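# Place the rolled necktie into the bin

## Task

Move the rolled-up necktie into the bin so it stays rolled. Lower it there rather than tossing it, and open the fingers no higher than the bin's rim. The bin must remain upright and flat on the table. At the end, release the tie and pull the gripper away. It only counts if the tie stays in the bin with no robot support.

## Robot and tools

Robot: two arms, left_arm and right_arm, each with six joints and a parallel gripper. The names are labels only and do not match the left or right of any image.

Scene frame, shared by both arms: origin on the table surface midway between the arms, +x out across the table, +z up, and left_arm sits on the +y side. The state line reports each gripper as end_effector_position (metres) and end_effector_quat_wxyz. That point lies between the finger pads, about 1 cm short of the tips. The fingers extend along the gripper's +z axis and close along its y axis. Reported hand positions can be off, more so when an arm reaches far.

execute_actions takes "actions", a list holding one item or nothing, plus an optional "pictures" boolean (images come by default). An empty list only reads the state. A motion item is {"rows": [...], "steps": n}, with n from 1 to 15 (default 15). Each control step is 1/30 s. A wait item is {"steps": n} with n up to 300. It counts steps since the previous result and sends nothing new. A call that is refused sends nothing to the robot.

Each row holds 14 numbers covering both arms, and both must always be filled in. The first seven are left_arm, the next seven right_arm. Per arm the order is waist, shoulder, elbow, wrist pitch, wrist yaw, wrist roll, then gripper opening. The six joint values are absolute target angles in radians, in the same units as Joint positions. They are not offsets. Row k drives step k, and if there are fewer rows than steps the last row repeats. Stated joint ranges: waist -2.618 to 3.054, shoulder 0.000 to 3.142, elbow 0.000 to 3.142, wrist pitch -1.571 to 1.571, wrist yaw -1.571 to 1.571, wrist roll -2.094 to 2.094. True ends may differ by up to 0.036 rad. A target more than 0.036 rad beyond an end, and further out than the current angle, is refused. Targets past the real end are clipped there and produce a "joint sent to its limit" line, which may refer to an earlier action. The opening value is an absolute gripper command from -1 (closed) to +1 (fully open).

Motion limits: each joint target is held within a lead of its measured angle per step. The leads are 0.202 rad for the waist, 0.258 for the shoulder, 0.238 for the elbow, 0.573 for wrist pitch, and 0.522 for wrist yaw and roll. If a step would shift a gripper more than 70 mm, that arm's targets are scaled back, so large moves take several steps or calls. Friction can leave a joint up to about 0.031 rad short, and changes smaller than that may not move it. Arms keep heading for the last row during your replies and waits. They stop once motion stalls or a step is HELD, and after that only a new action restarts them.

Result lines: Joint positions and Joint velocities are listed per arm, with the six joint angles in radians followed by the gripper opening in metres. The opening runs from 0.093 (open) to 0 (closed). With nothing between the pads it roughly equals the pad gap. grip_measured is the motor position on the -1..+1 scale. Pads meet near -0.94, and each mm of object width adds about 0.0208. Each gripper has a fixed offset of up to ±0.02 (about ±1 mm in metres). When squeezing a soft item like the tie, the reading falls well below its width, so touch barely shows. To keep a grip, repeat the same closing number in each row. Pressing force grows the further the command is below the object's width, up to roughly 50–62 N per pad. "joint command not followed" means a clearance check altered or blocked some joint targets. HELD marks steps where your row was not sent in full. MOTOR HOT appears from 75 °C. At 90 °C an OVER-TEMPERATURE FAULT halts that arm for 10 s, and at 100 °C the arm goes limp and falls. Holding loads causes heating, so avoid long holds.

zoom_image takes "camera" (cam_high, cam_low, cam_roll_left, cam_roll_right, cam_left_wrist, cam_right_wrist) and "region" [x0, y0, x1, y1]. Region is in pixels of that camera's latest image, origin top-left, at most 504 by 504. All images are 504x504.

finished_scene takes "scene", the current scene's number. It ends the scene irreversibly and reports success, and its result gives the next task. Replying without a tool call ends everything.

Suggested order: look first, then locate the tie and the bin. Open a gripper above the tie, lower it, and close it gently around the roll. Lift it, carry it over the bin, and lower it until it is below the rim. Then open the gripper, raise it, and move it away. Next, check with the cameras that the tie is inside, still rolled, and that the bin is upright, before finishing.

Avoid: dropping or flinging the tie, and releasing it above the rim. Don't tip, drag or shove the bin. Never push rigid objects off the table. Keep the arms from colliding or pressing on each other, and avoid slams and hard pushes. Prefer smooth, economical motion.

Each tool is called as a command line: name --argument value for each argument, lists and objects as JSON in quotes; but a table of rows of numbers goes row by row, as --pt "numbers of a row", without its own name.

## Session

execute_actions --actions '[]'

Scene clock: 0.00 s of 4800.00 s.
left_arm: end_effector_position=(+0.3225, +0.1630, +0.4059) grip_measured=+1.000 end_effector_quat_wxyz=(+0.707, +0.067, +0.701, -0.062) | right_arm: end_effector_position=(+0.3535, -0.2898, +0.4071) grip_measured=+1.000 end_effector_quat_wxyz=(+0.711, +0.040, +0.701, -0.033)
Joint positions: left_arm=[ 0.014  1.052  1.057  0.003 -0.012  0.008  0.093] | right_arm=[-0.006  1.042  1.051  0.006  0.014  0.011  0.093]
Joint velocities: left_arm=[-0.002 -0.022  0.002 -0.022  0.037  0.022  0.   ] | right_arm=[-0.012  0.007 -0.037 -0.095  0.037 -0.007  0.   ]

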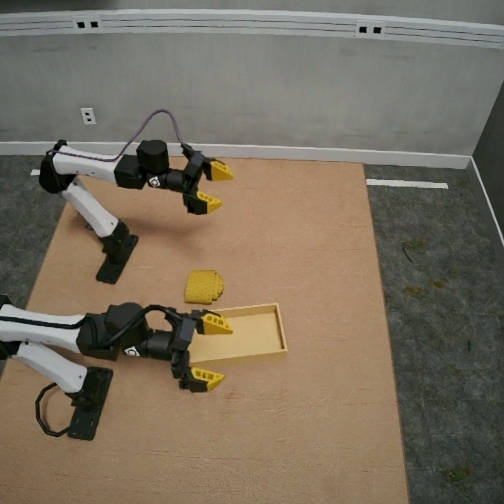

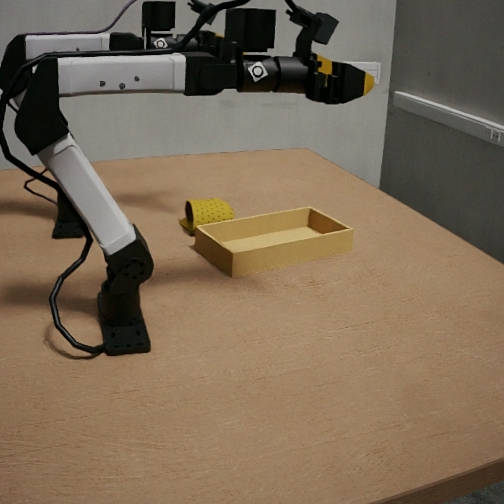

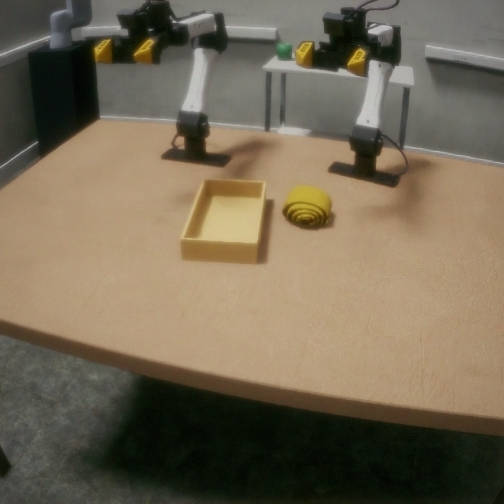

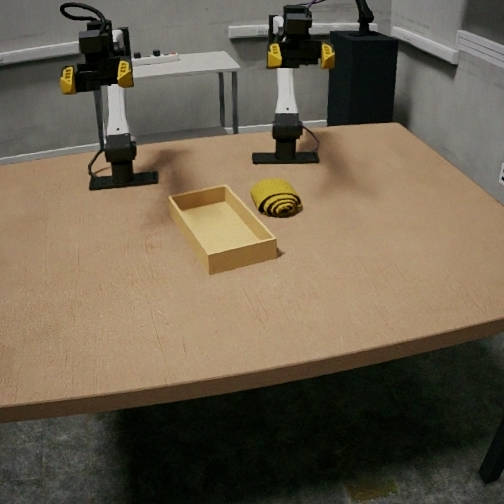

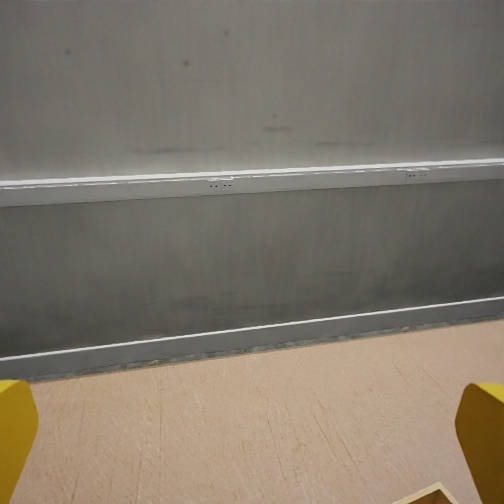

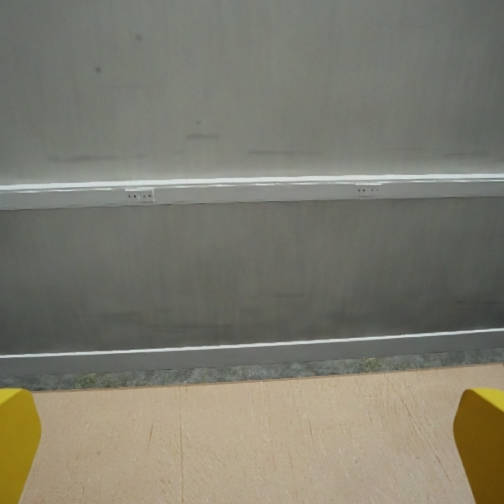

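execute_actions --actions '[{"rows":[[0.014,1.052,1.057,-0.8,0,0,1,-0.7,1.042,1.051,0,0,0,1]],"steps":15}]' --pictures false

execute_actions --actions '[{"steps":30}]'

Scene clock: 15.03 s of 4800.00 s.
left_arm: end_effector_position=(+0.2597, +0.1751, +0.2437) grip_measured=+1.000 end_effector_quat_wxyz=(+0.405, +0.090, +0.909, -0.034) | right_arm: end_effector_position=(+0.2452, -0.5192, +0.4049) grip_measured=+1.000 end_effector_quat_wxyz=(+0.655, +0.275, +0.649, -0.272)
Joint positions: left_arm=[ 0.014  1.049  1.064 -0.749 -0.01   0.006  0.093] | right_arm=[-0.699  1.042  1.051 -0.003  0.012  0.007  0.093]
Joint velocities: left_arm=[-0.012  0.012 -0.002 -0.271  0.007 -0.022  0.   ] | right_arm=[-0.017 -0.007 -0.002 -0.051 -0.051  0.022  0.   ]
Steps of this call (steps 1 to 90: nothing new was sent; then 11.53 s passed at rest; steps 91 to 105: all 15 steps of this action). Readings (joint positions):
91: left_arm=[0.014 1.052 1.061 -0.035 -0.012 0.008] | right_arm=[-0.032 1.042 1.051 0.004 -0.005 0.009]
92: left_arm=[0.014 1.049 1.064 -0.101 -0.012 0.008] | right_arm=[-0.093 1.042 1.051 0.004 -0.014 0.007]
94: left_arm=[0.014 1.049 1.064 -0.248 -0.012 0.008] | right_arm=[-0.238 1.042 1.051 0.000 -0.011 0.007]
98: left_arm=[0.014 1.049 1.064 -0.545 -0.011 0.007] | right_arm=[-0.529 1.042 1.051 -0.003 -0.006 0.007]
105: the state above

Scene clock: 16.03 s of 4800.00 s.
left_arm: end_effector_position=(+0.2535, +0.1762, +0.2369) grip_measured=+1.000 end_effector_quat_wxyz=(+0.387, +0.091, +0.917, -0.032) | right_arm: end_effector_position=(+0.2454, -0.5190, +0.4049) grip_measured=+1.000 end_effector_quat_wxyz=(+0.655, +0.274, +0.650, -0.271)
Joint positions: left_arm=[ 0.014  1.049  1.064 -0.787 -0.01   0.005  0.093] | right_arm=[-0.699  1.042  1.051 -0.003  0.01   0.007  0.093]
Joint velocities: left_arm=[-0.017 -0.007 -0.017 -0.022 -0.022 -0.007  0.   ] | right_arm=[ 0.007 -0.027 -0.002 -0.037  0.007 -0.095  0.   ]
Steps of this call (steps 1 to 30: the robot went on to your last target). Readings (joint positions):
1: left_arm=[0.014 1.049 1.064 -0.758 -0.010 0.006] | right_arm=[-0.699 1.042 1.051 -0.003 0.011 0.007]
2: left_arm=[0.014 1.049 1.064 -0.765 -0.010 0.005] | right_arm=[-0.699 1.042 1.051 -0.003 0.011 0.007]
4: left_arm=[0.014 1.049 1.064 -0.774 -0.010 0.005] | right_arm=[-0.699 1.042 1.051 -0.003 0.011 0.007]
8: left_arm=[0.014 1.049 1.064 -0.783 -0.010 0.005] | right_arm=[-0.699 1.042 1.051 -0.003 0.010 0.007]
30: the state above
All arms were judged still, so your last target was given up. Only a new action makes them travel on or press farther. Fingers that are still opening or closing keep moving.

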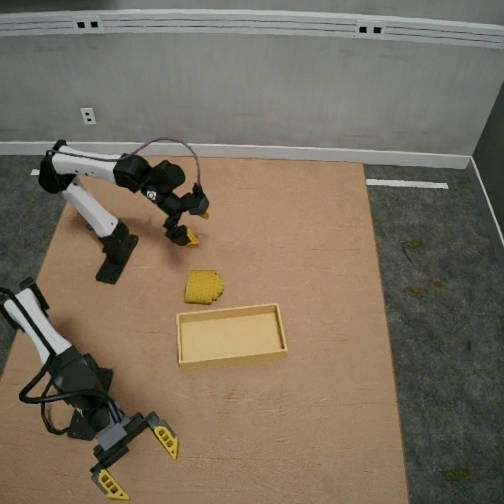

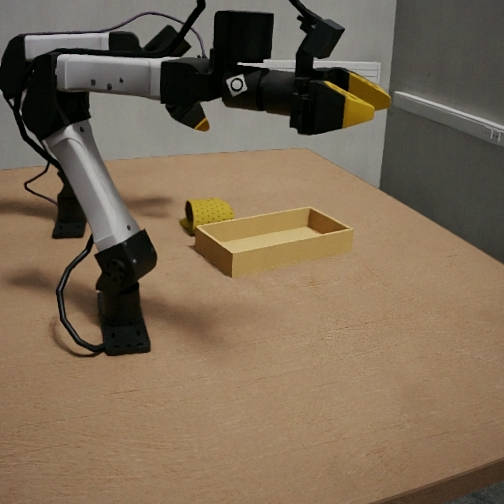

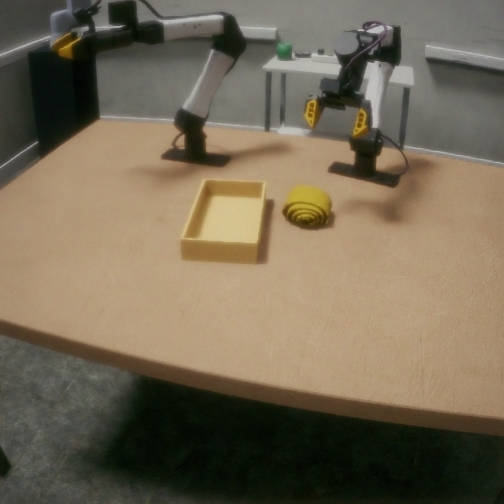

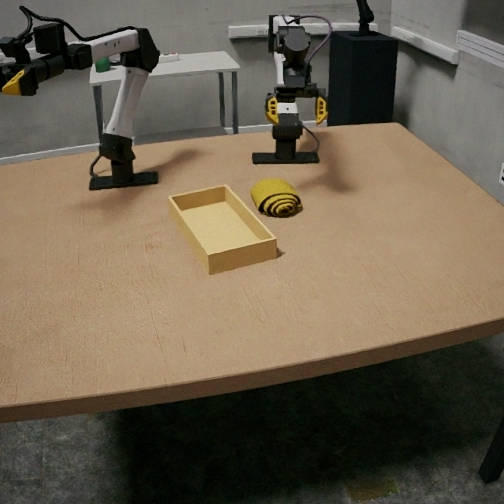

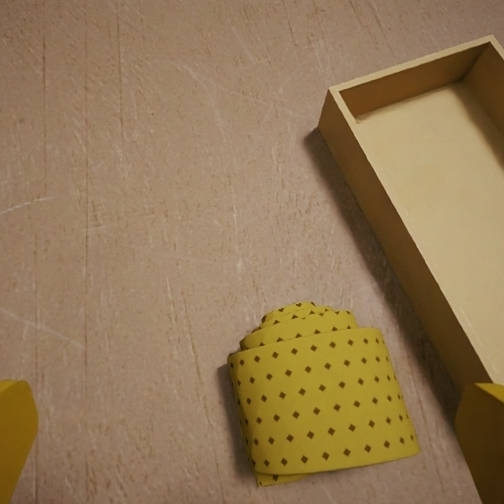

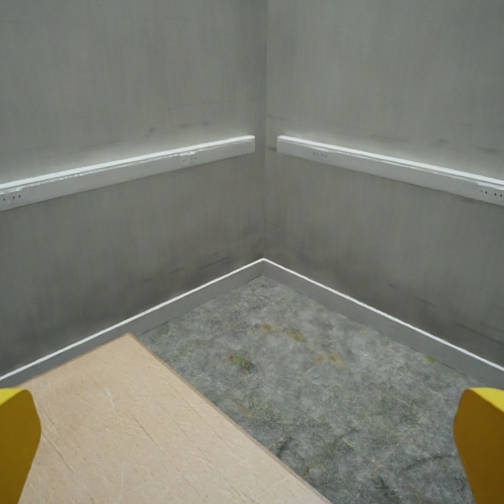

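execute_actions --actions '[{"rows":[[-0.18,1.69,1.5,-1.38,0,0,1,-0.7,1.042,1.051,0,0,0,1]],"steps":15}]' --pictures false

execute_actions --actions '[{"steps":30}]'

Scene clock: 40.17 s of 4800.00 s.
left_arm: end_effector_position=(+0.2441, +0.1158, +0.1382) grip_measured=+1.000 end_effector_quat_wxyz=(+0.009, +0.194, +0.981, -0.000) | right_arm: end_effector_position=(+0.2454, -0.5190, +0.4049) grip_measured=+1.000 end_effector_quat_wxyz=(+0.655, +0.274, +0.650, -0.271)
Joint positions: left_arm=[-0.178  1.715  1.498 -1.336 -0.003  0.002  0.093] | right_arm=[-0.699  1.042  1.051 -0.003  0.01   0.007  0.093]
Joint velocities: left_arm=[ 0.007 -0.178  0.002 -0.271 -0.081 -0.022  0.   ] | right_arm=[-0.017 -0.007  0.002  0.037 -0.095 -0.007  0.   ]
Steps of this call (steps 1 to 90: nothing new was sent; then 20.63 s passed at rest; steps 91 to 105: all 15 steps of this action). Readings (joint positions):
91: left_arm=[-0.012 1.079 1.106 -0.867 -0.023 0.003] | right_arm=[-0.699 1.042 1.051 -0.003 0.010 0.007]
92: left_arm=[-0.071 1.147 1.191 -0.989 -0.024 0.002] | right_arm=[-0.699 1.042 1.051 -0.003 0.010 0.007]
94: left_arm=[-0.156 1.310 1.358 -1.134 -0.009 0.002] | right_arm=[-0.699 1.042 1.051 -0.003 0.010 0.007]
98: left_arm=[-0.178 1.597 1.504 -1.223 -0.003 0.002] | right_arm=[-0.699 1.042 1.051 -0.003 0.010 0.007]
105: the state above

Scene clock: 41.17 s of 4800.00 s.
left_arm: end_effector_position=(+0.2364, +0.1189, +0.1415) grip_measured=+1.000 end_effector_quat_wxyz=(-0.002, +0.194, +0.981, +0.002) | right_arm: end_effector_position=(+0.2454, -0.5190, +0.4049) grip_measured=+1.000 end_effector_quat_wxyz=(+0.655, +0.274, +0.650, -0.271)
Joint positions: left_arm=[-0.178  1.703  1.498 -1.369 -0.003  0.002  0.093] | right_arm=[-0.699  1.042  1.051 -0.003  0.01   0.007  0.093]
Joint velocities: left_arm=[-0.012 -0.002  0.012  0.022  0.007  0.007  0.   ] | right_arm=[-0.002 -0.012 -0.017 -0.037 -0.007 -0.007  0.   ]
Steps of this call (steps 1 to 30: the robot went on to your last target). Readings (joint positions):
1: left_arm=[-0.178 1.709 1.498 -1.344 -0.003 0.002] | right_arm=[-0.699 1.042 1.051 -0.003 0.010 0.007]
2: left_arm=[-0.178 1.706 1.498 -1.350 -0.003 0.002] | right_arm=[-0.699 1.042 1.051 -0.003 0.010 0.007]
4: left_arm=[-0.178 1.703 1.498 -1.359 -0.003 0.002] | right_arm=[-0.699 1.042 1.051 -0.003 0.010 0.007]
8: left_arm=[-0.178 1.703 1.498 -1.366 -0.003 0.002] | right_arm=[-0.699 1.042 1.051 -0.003 0.010 0.007]
30: the state above
All arms were judged still, so your last target was given up. Only a new action makes them travel on or press farther. Fingers that are still opening or closing keep moving.

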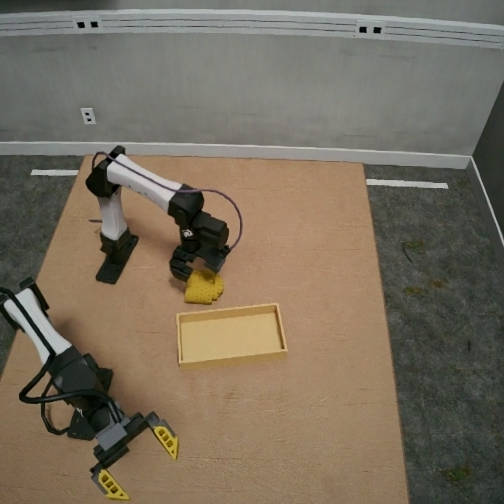

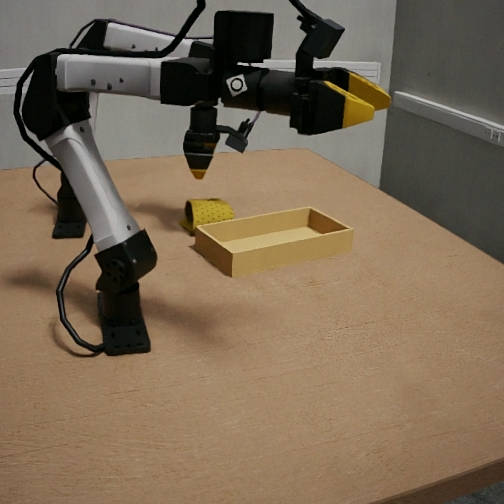

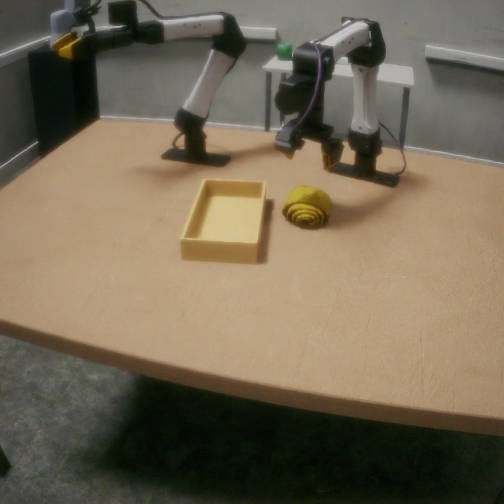

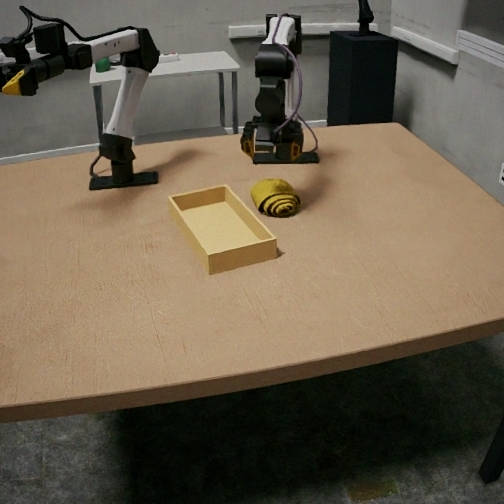

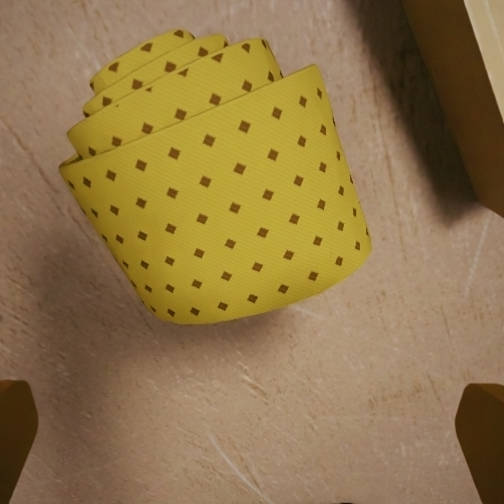

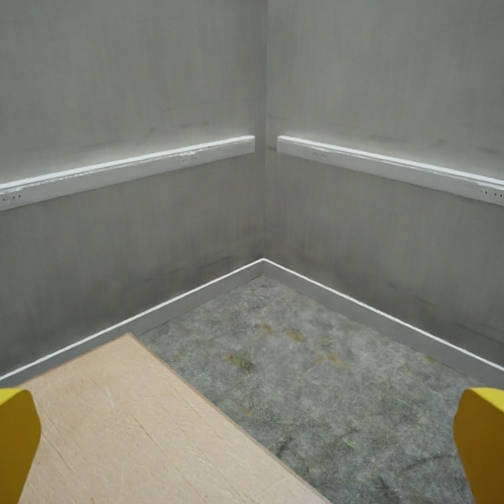

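execute_actions --actions '[{"rows":[[-0.16,1.73,1.495,-1.33,0,0.12,1,-0.7,1.042,1.051,0,0,0,1],[-0.16,1.73,1.495,-1.33,0,0.12,1,-0.7,1.042,1.051,0,0,0,1],[-0.16,1.73,1.495,-1.33,0,0.12,1,-0.7,1.042,1.051,0,0,0,1],[-0.14,1.76,1.49,-1.3,0,0.24,1,-0.7,1.042,1.051,0,0,0,1],[-0.14,1.76,1.49,-1.3,0,0.24,1,-0.7,1.042,1.051,0,0,0,1],[-0.14,1.76,1.49,-1.3,0,0.24,1,-0.7,1.042,1.051,0,0,0,1],[-0.12,1.79,1.483,-1.26,0,0.36,1,-0.7,1.042,1.051,0,0,0,1]],"steps":15}]' --pictures false

execute_actions --actions '[{"steps":15}]'

Scene clock: 55.33 s of 4800.00 s.
left_arm: end_effector_position=(+0.2648, +0.1263, +0.1186) grip_measured=+1.000 end_effector_quat_wxyz=(+0.006, +0.323, +0.946, +0.001) | right_arm: end_effector_position=(+0.2454, -0.5190, +0.4049) grip_measured=+1.000 end_effector_quat_wxyz=(+0.655, +0.274, +0.650, -0.271)
Joint positions: left_arm=[-0.125  1.78   1.498 -1.276 -0.002  0.325  0.093] | right_arm=[-0.699  1.042  1.051 -0.003  0.01   0.007  0.093]
Joint velocities: left_arm=[-0.002 -0.022 -0.007  0.037 -0.022  0.198  0.   ] | right_arm=[-0.002  0.007 -0.002 -0.007 -0.066 -0.037  0.   ]
Steps of this call (steps 1 to 90: nothing new was sent; then 10.67 s passed at rest; steps 91 to 105: all 15 steps of this action). Readings (joint positions):
91: left_arm=[-0.177 1.703 1.498 -1.367 -0.003 0.018] | right_arm=[-0.699 1.042 1.051 -0.003 0.010 0.007]
92: left_arm=[-0.175 1.703 1.498 -1.363 -0.003 0.037] | right_arm=[-0.699 1.042 1.051 -0.003 0.010 0.007]
94: left_arm=[-0.167 1.706 1.498 -1.352 -0.003 0.082] | right_arm=[-0.699 1.042 1.051 -0.003 0.010 0.007]
98: left_arm=[-0.140 1.743 1.498 -1.317 -0.002 0.211] | right_arm=[-0.699 1.042 1.051 -0.003 0.010 0.007]
105: the state above

Scene clock: 55.83 s of 4800.00 s.
left_arm: end_effector_position=(+0.2662, +0.1258, +0.1186) grip_measured=+1.000 end_effector_quat_wxyz=(+0.009, +0.337, +0.941, +0.001) | right_arm: end_effector_position=(+0.2454, -0.5190, +0.4049) grip_measured=+1.000 end_effector_quat_wxyz=(+0.655, +0.274, +0.650, -0.271)
Joint positions: left_arm=[-0.125  1.78   1.498 -1.269 -0.002  0.354  0.093] | right_arm=[-0.699  1.042  1.051 -0.003  0.01   0.007  0.093]
Joint velocities: left_arm=[ 0.007  0.002 -0.007 -0.007  0.022  0.007  0.   ] | right_arm=[ 0.002 -0.022 -0.002  0.037  0.037  0.022  0.   ]
Steps of this call (steps 1 to 15: the robot went on to your last target). Readings (joint positions):
1: left_arm=[-0.125 1.780 1.498 -1.274 -0.002 0.331] | right_arm=[-0.699 1.042 1.051 -0.003 0.010 0.007]
2: left_arm=[-0.125 1.780 1.498 -1.273 -0.002 0.336] | right_arm=[-0.699 1.042 1.051 -0.003 0.010 0.007]
4: left_arm=[-0.125 1.780 1.498 -1.271 -0.002 0.343] | right_arm=[-0.699 1.042 1.051 -0.003 0.010 0.007]
8: left_arm=[-0.125 1.780 1.498 -1.270 -0.002 0.350] | right_arm=[-0.699 1.042 1.051 -0.003 0.010 0.007]
15: the state above

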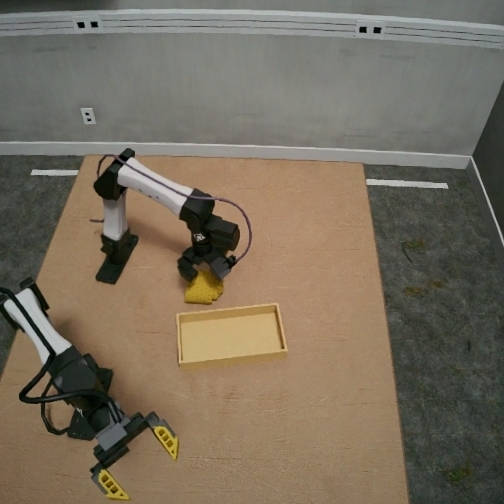

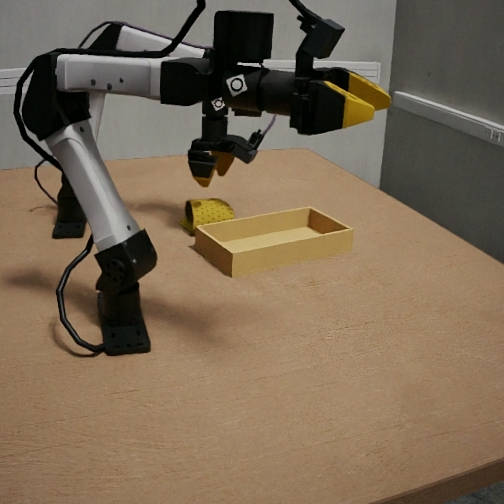

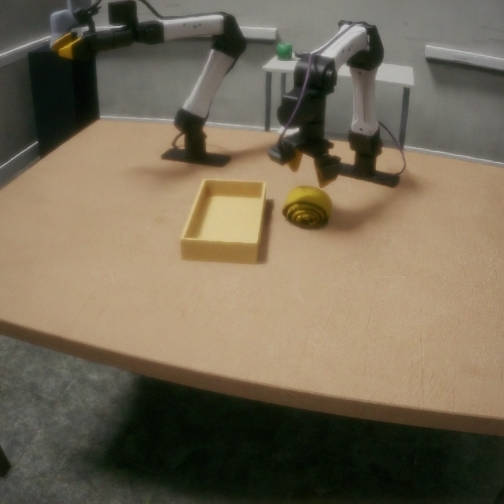

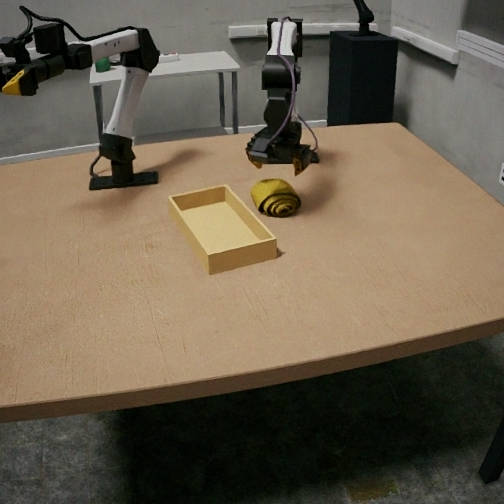

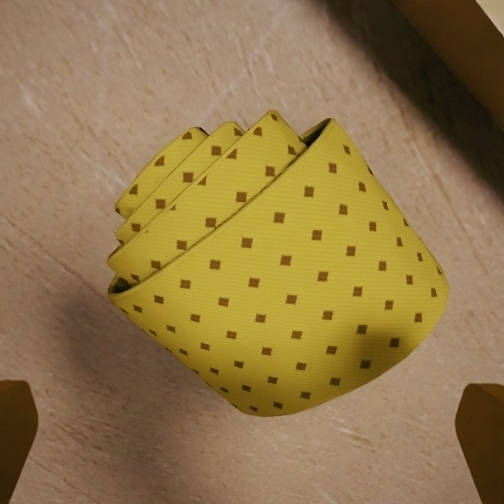

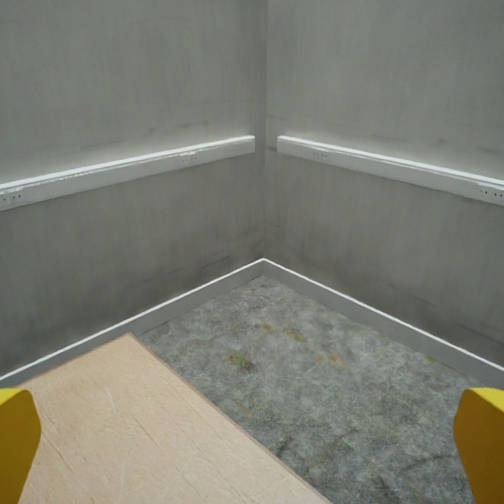

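Wrong sign.

execute_actions --actions '[{"rows":[[-0.12,1.79,1.483,-1.26,0,-0.36,1,-0.7,1.042,1.051,0,0,0,1]],"steps":15}]' --pictures false

execute_actions --actions '[{"steps":20}]'

Scene clock: 70.80 s of 4800.00 s.
left_arm: end_effector_position=(+0.2663, +0.1258, +0.1186) grip_measured=+1.000 end_effector_quat_wxyz=(+0.009, +0.004, +1.000, -0.002) | right_arm: end_effector_position=(+0.2455, -0.5190, +0.4049) grip_measured=+1.000 end_effector_quat_wxyz=(+0.655, +0.274, +0.650, -0.271)
Joint positions: left_arm=[-0.124  1.78   1.498 -1.269 -0.002 -0.325  0.093] | right_arm=[-0.699  1.042  1.051 -0.003  0.01   0.007  0.093]
Joint velocities: left_arm=[ 0.012  0.012  0.002  0.007  0.066 -0.154  0.   ] | right_arm=[-0.012 -0.037  0.002 -0.037 -0.007 -0.022  0.   ]
Steps of this call (steps 1 to 15: the robot went on to your last target; steps 16 to 110: nothing new was sent; then 10.80 s passed at rest; steps 111 to 125: all 15 steps of this action). Readings (joint positions):
111: left_arm=[-0.125 1.780 1.498 -1.269 -0.002 0.283] | right_arm=[-0.699 1.042 1.051 -0.003 0.010 0.007]
112: left_arm=[-0.125 1.780 1.498 -1.269 -0.002 0.183] | right_arm=[-0.699 1.042 1.051 -0.003 0.010 0.007]
114: left_arm=[-0.124 1.780 1.498 -1.269 -0.002 -0.002] | right_arm=[-0.699 1.042 1.051 -0.003 0.010 0.007]
118: left_arm=[-0.124 1.780 1.498 -1.269 -0.002 -0.212] | right_arm=[-0.699 1.042 1.051 -0.003 0.010 0.007]
125: the state above

Scene clock: 71.47 s of 4800.00 s.
left_arm: end_effector_position=(+0.2663, +0.1258, +0.1186) grip_measured=+1.000 end_effector_quat_wxyz=(+0.009, -0.010, +1.000, -0.002) | right_arm: end_effector_position=(+0.2455, -0.5190, +0.4049) grip_measured=+1.000 end_effector_quat_wxyz=(+0.655, +0.274, +0.650, -0.271)
Joint positions: left_arm=[-0.124  1.78   1.498 -1.269 -0.002 -0.354  0.093] | right_arm=[-0.699  1.042  1.051 -0.003  0.01   0.007  0.093]
Joint velocities: left_arm=[ 0.002  0.027 -0.002 -0.037  0.022 -0.022  0.   ] | right_arm=[-0.007  0.012 -0.007 -0.037 -0.037 -0.11   0.   ]
Steps of this call (steps 1 to 20: the robot went on to your last target). Readings (joint positions):
1: left_arm=[-0.124 1.780 1.498 -1.269 -0.002 -0.331] | right_arm=[-0.699 1.042 1.051 -0.003 0.010 0.007]
2: left_arm=[-0.124 1.780 1.498 -1.269 -0.002 -0.336] | right_arm=[-0.699 1.042 1.051 -0.003 0.010 0.007]
4: left_arm=[-0.124 1.780 1.498 -1.269 -0.002 -0.343] | right_arm=[-0.699 1.042 1.051 -0.003 0.010 0.007]
8: left_arm=[-0.124 1.780 1.498 -1.269 -0.002 -0.350] | right_arm=[-0.699 1.042 1.051 -0.003 0.010 0.007]
20: the state above

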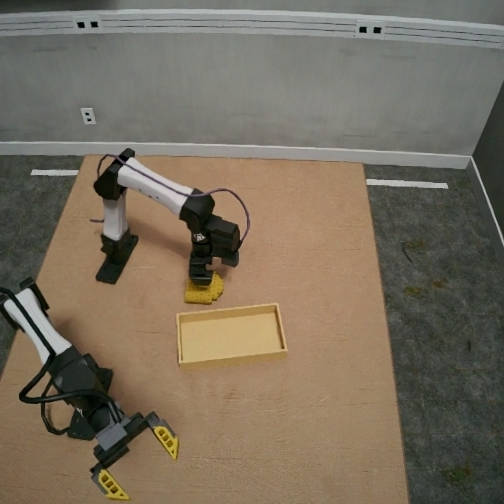

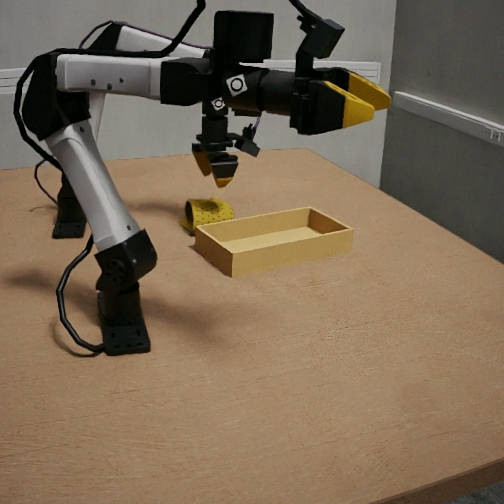

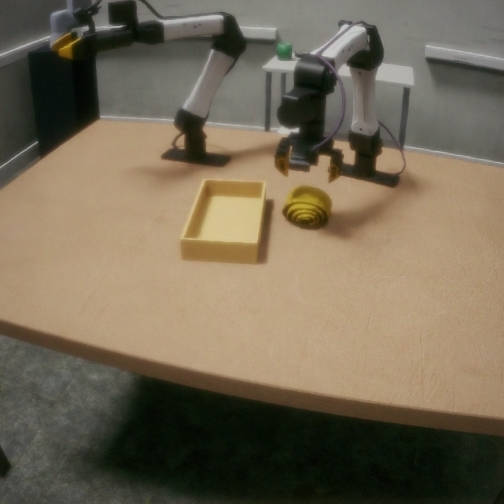

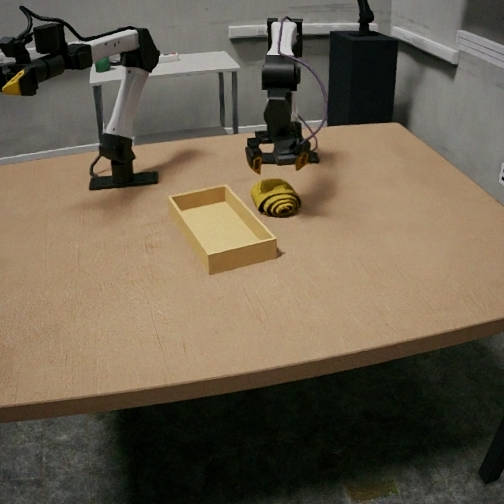

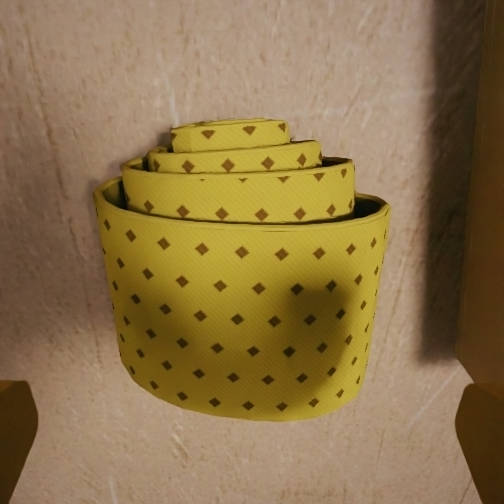

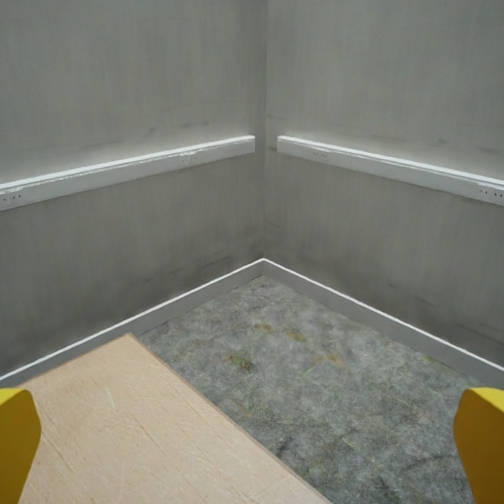

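execute_actions --actions '[{"rows":[[-0.14,1.74,1.44,-1.27,0,-0.38,1,-0.7,1.042,1.051,0,0,0,1],[-0.14,1.74,1.44,-1.27,0,-0.38,1,-0.7,1.042,1.051,0,0,0,1],[-0.15,1.69,1.395,-1.27,0,-0.38,1,-0.7,1.042,1.051,0,0,0,1],[-0.15,1.69,1.395,-1.27,0,-0.38,1,-0.7,1.042,1.051,0,0,0,1],[-0.15,1.69,1.395,-1.27,0,-0.38,1,-0.7,1.042,1.051,0,0,0,1],[-0.15,1.7,1.35,-1.22,0,-0.38,1,-0.7,1.042,1.051,0,0,0,1],[-0.15,1.7,1.35,-1.22,0,-0.38,1,-0.7,1.042,1.051,0,0,0,1],[-0.15,1.705,1.3,-1.17,0,-0.38,1,-0.7,1.042,1.051,0,0,0,1],[-0.15,1.705,1.3,-1.17,0,-0.38,1,-0.7,1.042,1.051,0,0,0,1],[-0.15,1.71,1.255,-1.12,0,-0.38,1,-0.7,1.042,1.051,0,0,0,1]],"steps":15}]' --pictures false

execute_actions --actions '[{"steps":15}]'

Scene clock: 92.80 s of 4800.00 s.
left_arm: end_effector_position=(+0.2308, +0.1320, +0.0852) grip_measured=+1.000 end_effector_quat_wxyz=(-0.012, -0.010, +1.000, +0.005) | right_arm: end_effector_position=(+0.2455, -0.5190, +0.4049) grip_measured=+1.000 end_effector_quat_wxyz=(+0.655, +0.274, +0.650, -0.271)
Joint positions: left_arm=[-0.144  1.702  1.272 -1.166 -0.002 -0.374  0.093] | right_arm=[-0.699  1.042  1.051 -0.003  0.01   0.007  0.093]
Joint velocities: left_arm=[-0.002 -0.007 -0.002  0.125 -0.037  0.022  0.   ] | right_arm=[-0.012 -0.007 -0.027  0.007  0.007 -0.022  0.   ]
Steps of this call (steps 1 to 15: the robot went on to your last target; steps 16 to 110: nothing new was sent; then 17.17 s passed at rest; steps 111 to 125: all 15 steps of this action). Readings (joint positions):
111: left_arm=[-0.125 1.778 1.493 -1.265 -0.002 -0.357] | right_arm=[-0.699 1.042 1.051 -0.003 0.010 0.007]
112: left_arm=[-0.127 1.772 1.483 -1.263 -0.002 -0.361] | right_arm=[-0.699 1.042 1.051 -0.003 0.010 0.007]
114: left_arm=[-0.134 1.743 1.446 -1.257 -0.002 -0.366] | right_arm=[-0.699 1.042 1.051 -0.003 0.010 0.007]
118: left_arm=[-0.144 1.703 1.385 -1.245 -0.002 -0.371] | right_arm=[-0.699 1.042 1.051 -0.003 0.010 0.007]
125: the state above

Scene clock: 93.30 s of 4800.00 s.
left_arm: end_effector_position=(+0.2391, +0.1290, +0.0851) grip_measured=+1.000 end_effector_quat_wxyz=(+0.005, -0.011, +1.000, -0.001) | right_arm: end_effector_position=(+0.2455, -0.5190, +0.4049) grip_measured=+1.000 end_effector_quat_wxyz=(+0.655, +0.274, +0.650, -0.271)
Joint positions: left_arm=[-0.144  1.702  1.272 -1.13  -0.002 -0.375  0.093] | right_arm=[-0.699  1.042  1.051 -0.003  0.01   0.007  0.093]
Joint velocities: left_arm=[-0.007  0.002 -0.002  0.022 -0.007  0.066  0.   ] | right_arm=[-0.002 -0.012  0.007 -0.037  0.022  0.007  0.   ]
Steps of this call (steps 1 to 15: the robot went on to your last target). Readings (joint positions):
1: left_arm=[-0.144 1.702 1.272 -1.160 -0.002 -0.374] | right_arm=[-0.699 1.042 1.051 -0.003 0.010 0.007]
2: left_arm=[-0.144 1.702 1.272 -1.153 -0.002 -0.374] | right_arm=[-0.699 1.042 1.051 -0.003 0.010 0.007]
4: left_arm=[-0.144 1.702 1.272 -1.144 -0.002 -0.374] | right_arm=[-0.699 1.042 1.051 -0.003 0.010 0.007]
8: left_arm=[-0.144 1.702 1.272 -1.134 -0.002 -0.375] | right_arm=[-0.699 1.042 1.051 -0.003 0.010 0.007]
15: the state above

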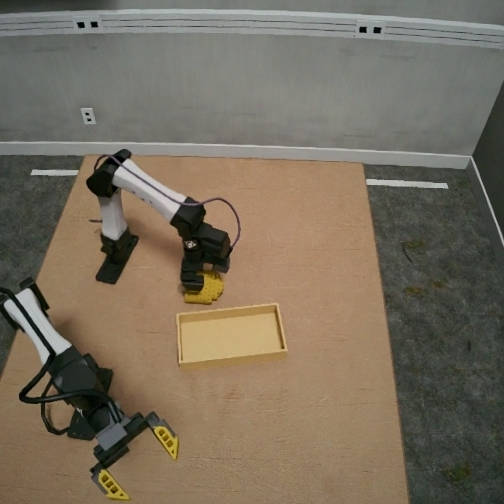

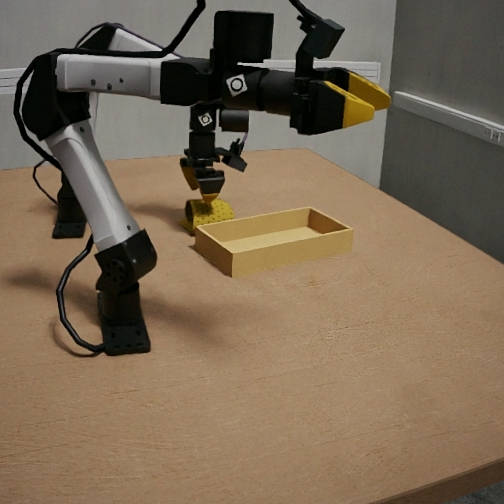

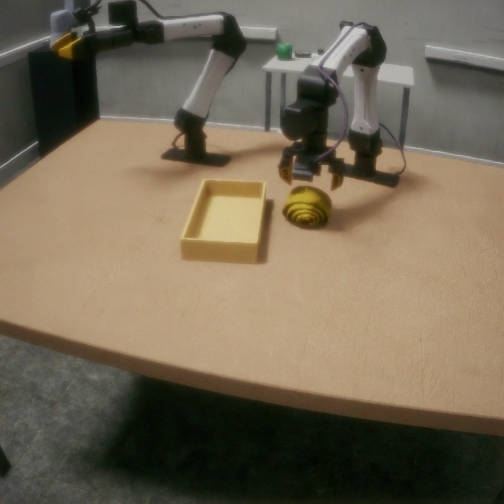

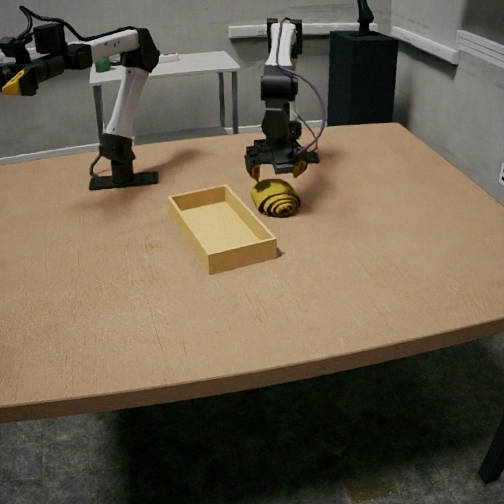

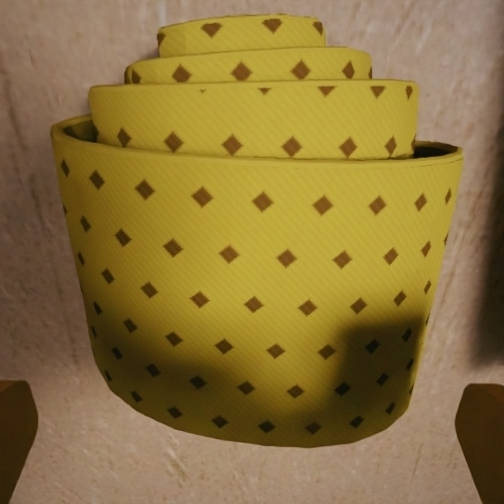

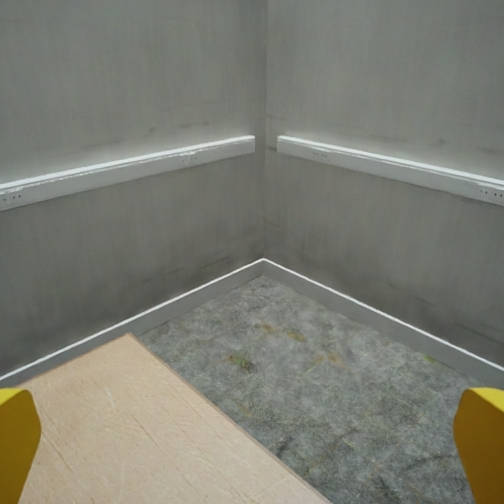

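execute_actions --actions '[{"rows":[[-0.16,1.745,1.29,-1.12,0,-0.38,1,-0.7,1.042,1.051,0,0,0,1],[-0.16,1.745,1.29,-1.12,0,-0.38,1,-0.7,1.042,1.051,0,0,0,1],[-0.16,1.745,1.29,-1.12,0,-0.38,1,-0.7,1.042,1.051,0,0,0,1],[-0.16,1.745,1.29,-1.1,0,-0.38,1,-0.7,1.042,1.051,0,0,0,1],[-0.16,1.745,1.29,-1.08,0,-0.38,1,-0.7,1.042,1.051,0,0,0,1],[-0.16,1.75,1.27,-1.06,0,-0.38,1,-0.7,1.042,1.051,0,0,0,1],[-0.16,1.755,1.255,-1.04,0,-0.38,1,-0.7,1.042,1.051,0,0,0,1],[-0.16,1.76,1.24,-1.02,0,-0.38,1,-0.7,1.042,1.051,0,0,0,1],[-0.16,1.76,1.225,-1.0,0,-0.38,1,-0.7,1.042,1.051,0,0,0,1],[-0.16,1.765,1.21,-1.0,0,-0.38,1,-0.7,1.042,1.051,0,0,0,1],[-0.16,1.77,1.195,-1.0,0,-0.38,1,-0.7,1.042,1.051,0,0,0,1]],"steps":15}]' --pictures false

execute_actions --actions '[{"steps":12}]'

Scene clock: 109.30 s of 4800.00 s.
left_arm: end_effector_position=(+0.2457, +0.1236, +0.0586) grip_measured=+1.000 end_effector_quat_wxyz=(+0.008, -0.006, +1.000, -0.002) | right_arm: end_effector_position=(+0.2455, -0.5190, +0.4049) grip_measured=+1.000 end_effector_quat_wxyz=(+0.655, +0.274, +0.650, -0.271)
Joint positions: left_arm=[-0.153  1.751  1.221 -1.024 -0.002 -0.375  0.093] | right_arm=[-0.699  1.042  1.051 -0.003  0.01   0.007  0.093]
Joint velocities: left_arm=[-0.017  0.115 -0.1    0.051  0.022 -0.037  0.   ] | right_arm=[ 0.017 -0.007  0.012 -0.007 -0.051  0.037  0.   ]
Steps of this call (steps 1 to 15: the robot went on to your last target; steps 16 to 110: nothing new was sent; then 11.83 s passed at rest; steps 111 to 125: all 15 steps of this action). Readings (joint positions):
111: left_arm=[-0.145 1.704 1.272 -1.129 -0.002 -0.375] | right_arm=[-0.699 1.042 1.051 -0.003 0.010 0.007]
112: left_arm=[-0.147 1.708 1.272 -1.128 -0.002 -0.375] | right_arm=[-0.699 1.042 1.051 -0.003 0.010 0.007]
114: left_arm=[-0.151 1.719 1.272 -1.127 -0.002 -0.375] | right_arm=[-0.699 1.042 1.051 -0.003 0.010 0.007]
118: left_arm=[-0.153 1.732 1.272 -1.091 -0.002 -0.375] | right_arm=[-0.699 1.042 1.051 -0.003 0.010 0.007]
125: the state above

Scene clock: 109.70 s of 4800.00 s.
left_arm: end_effector_position=(+0.2471, +0.1230, +0.0566) grip_measured=+1.000 end_effector_quat_wxyz=(+0.010, -0.007, +1.000, -0.003) | right_arm: end_effector_position=(+0.2455, -0.5190, +0.4049) grip_measured=+1.000 end_effector_quat_wxyz=(+0.655, +0.274, +0.650, -0.271)
Joint positions: left_arm=[-0.153  1.755  1.217 -1.012 -0.002 -0.375  0.093] | right_arm=[-0.699  1.042  1.051 -0.003  0.01   0.007  0.093]
Joint velocities: left_arm=[ 0.007 -0.012 -0.007 -0.022 -0.037 -0.051  0.   ] | right_arm=[ 0.002  0.007 -0.012 -0.081 -0.037 -0.022  0.   ]
Steps of this call (steps 1 to 12: the robot went on to your last target). Readings (joint positions):
1: left_arm=[-0.153 1.754 1.218 -1.023 -0.002 -0.375] | right_arm=[-0.699 1.042 1.051 -0.003 0.010 0.007]
2: left_arm=[-0.153 1.755 1.217 -1.022 -0.002 -0.375] | right_arm=[-0.699 1.042 1.051 -0.003 0.010 0.007]
4: left_arm=[-0.153 1.755 1.217 -1.018 -0.002 -0.375] | right_arm=[-0.699 1.042 1.051 -0.003 0.010 0.007]
8: left_arm=[-0.153 1.755 1.217 -1.014 -0.002 -0.375] | right_arm=[-0.699 1.042 1.051 -0.003 0.010 0.007]
12: the state above

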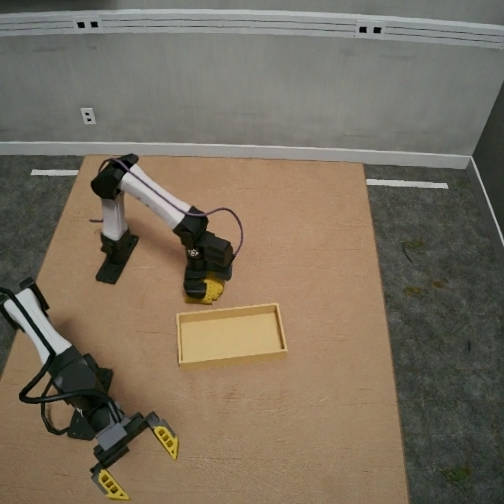

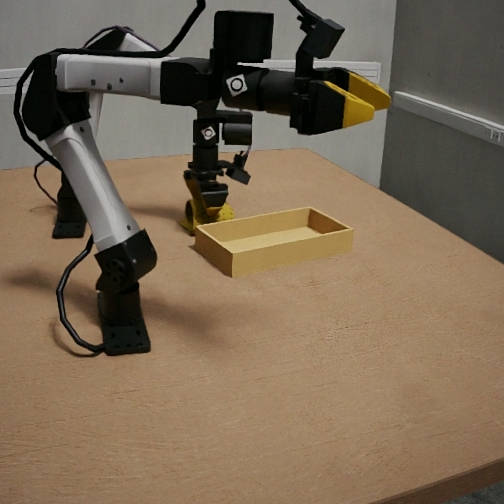

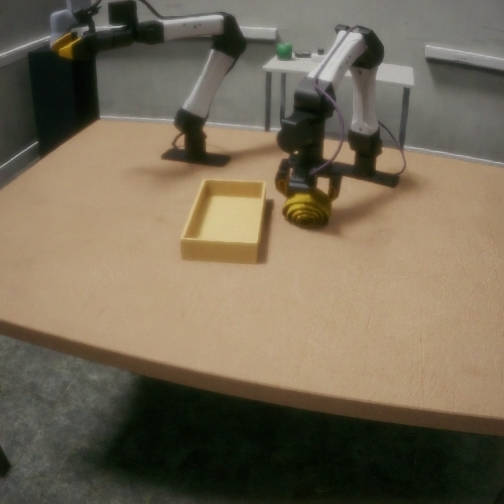

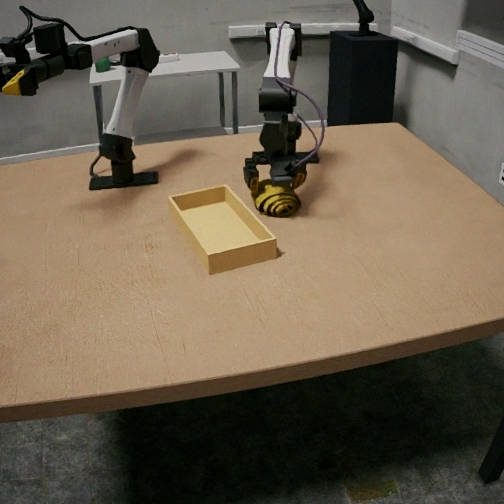

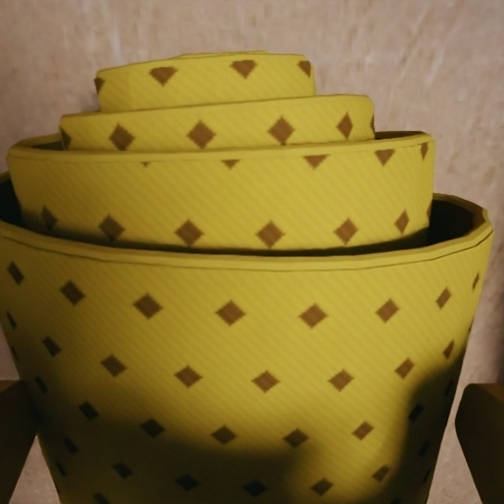

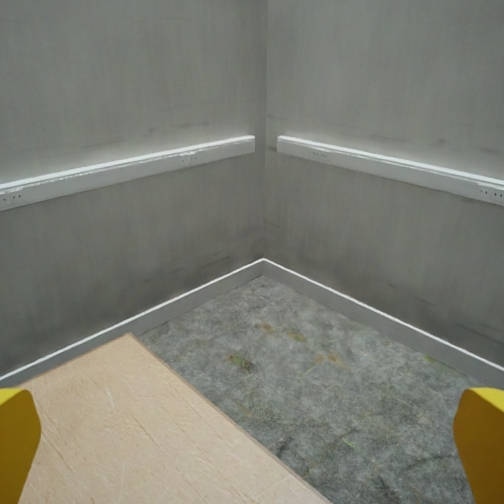

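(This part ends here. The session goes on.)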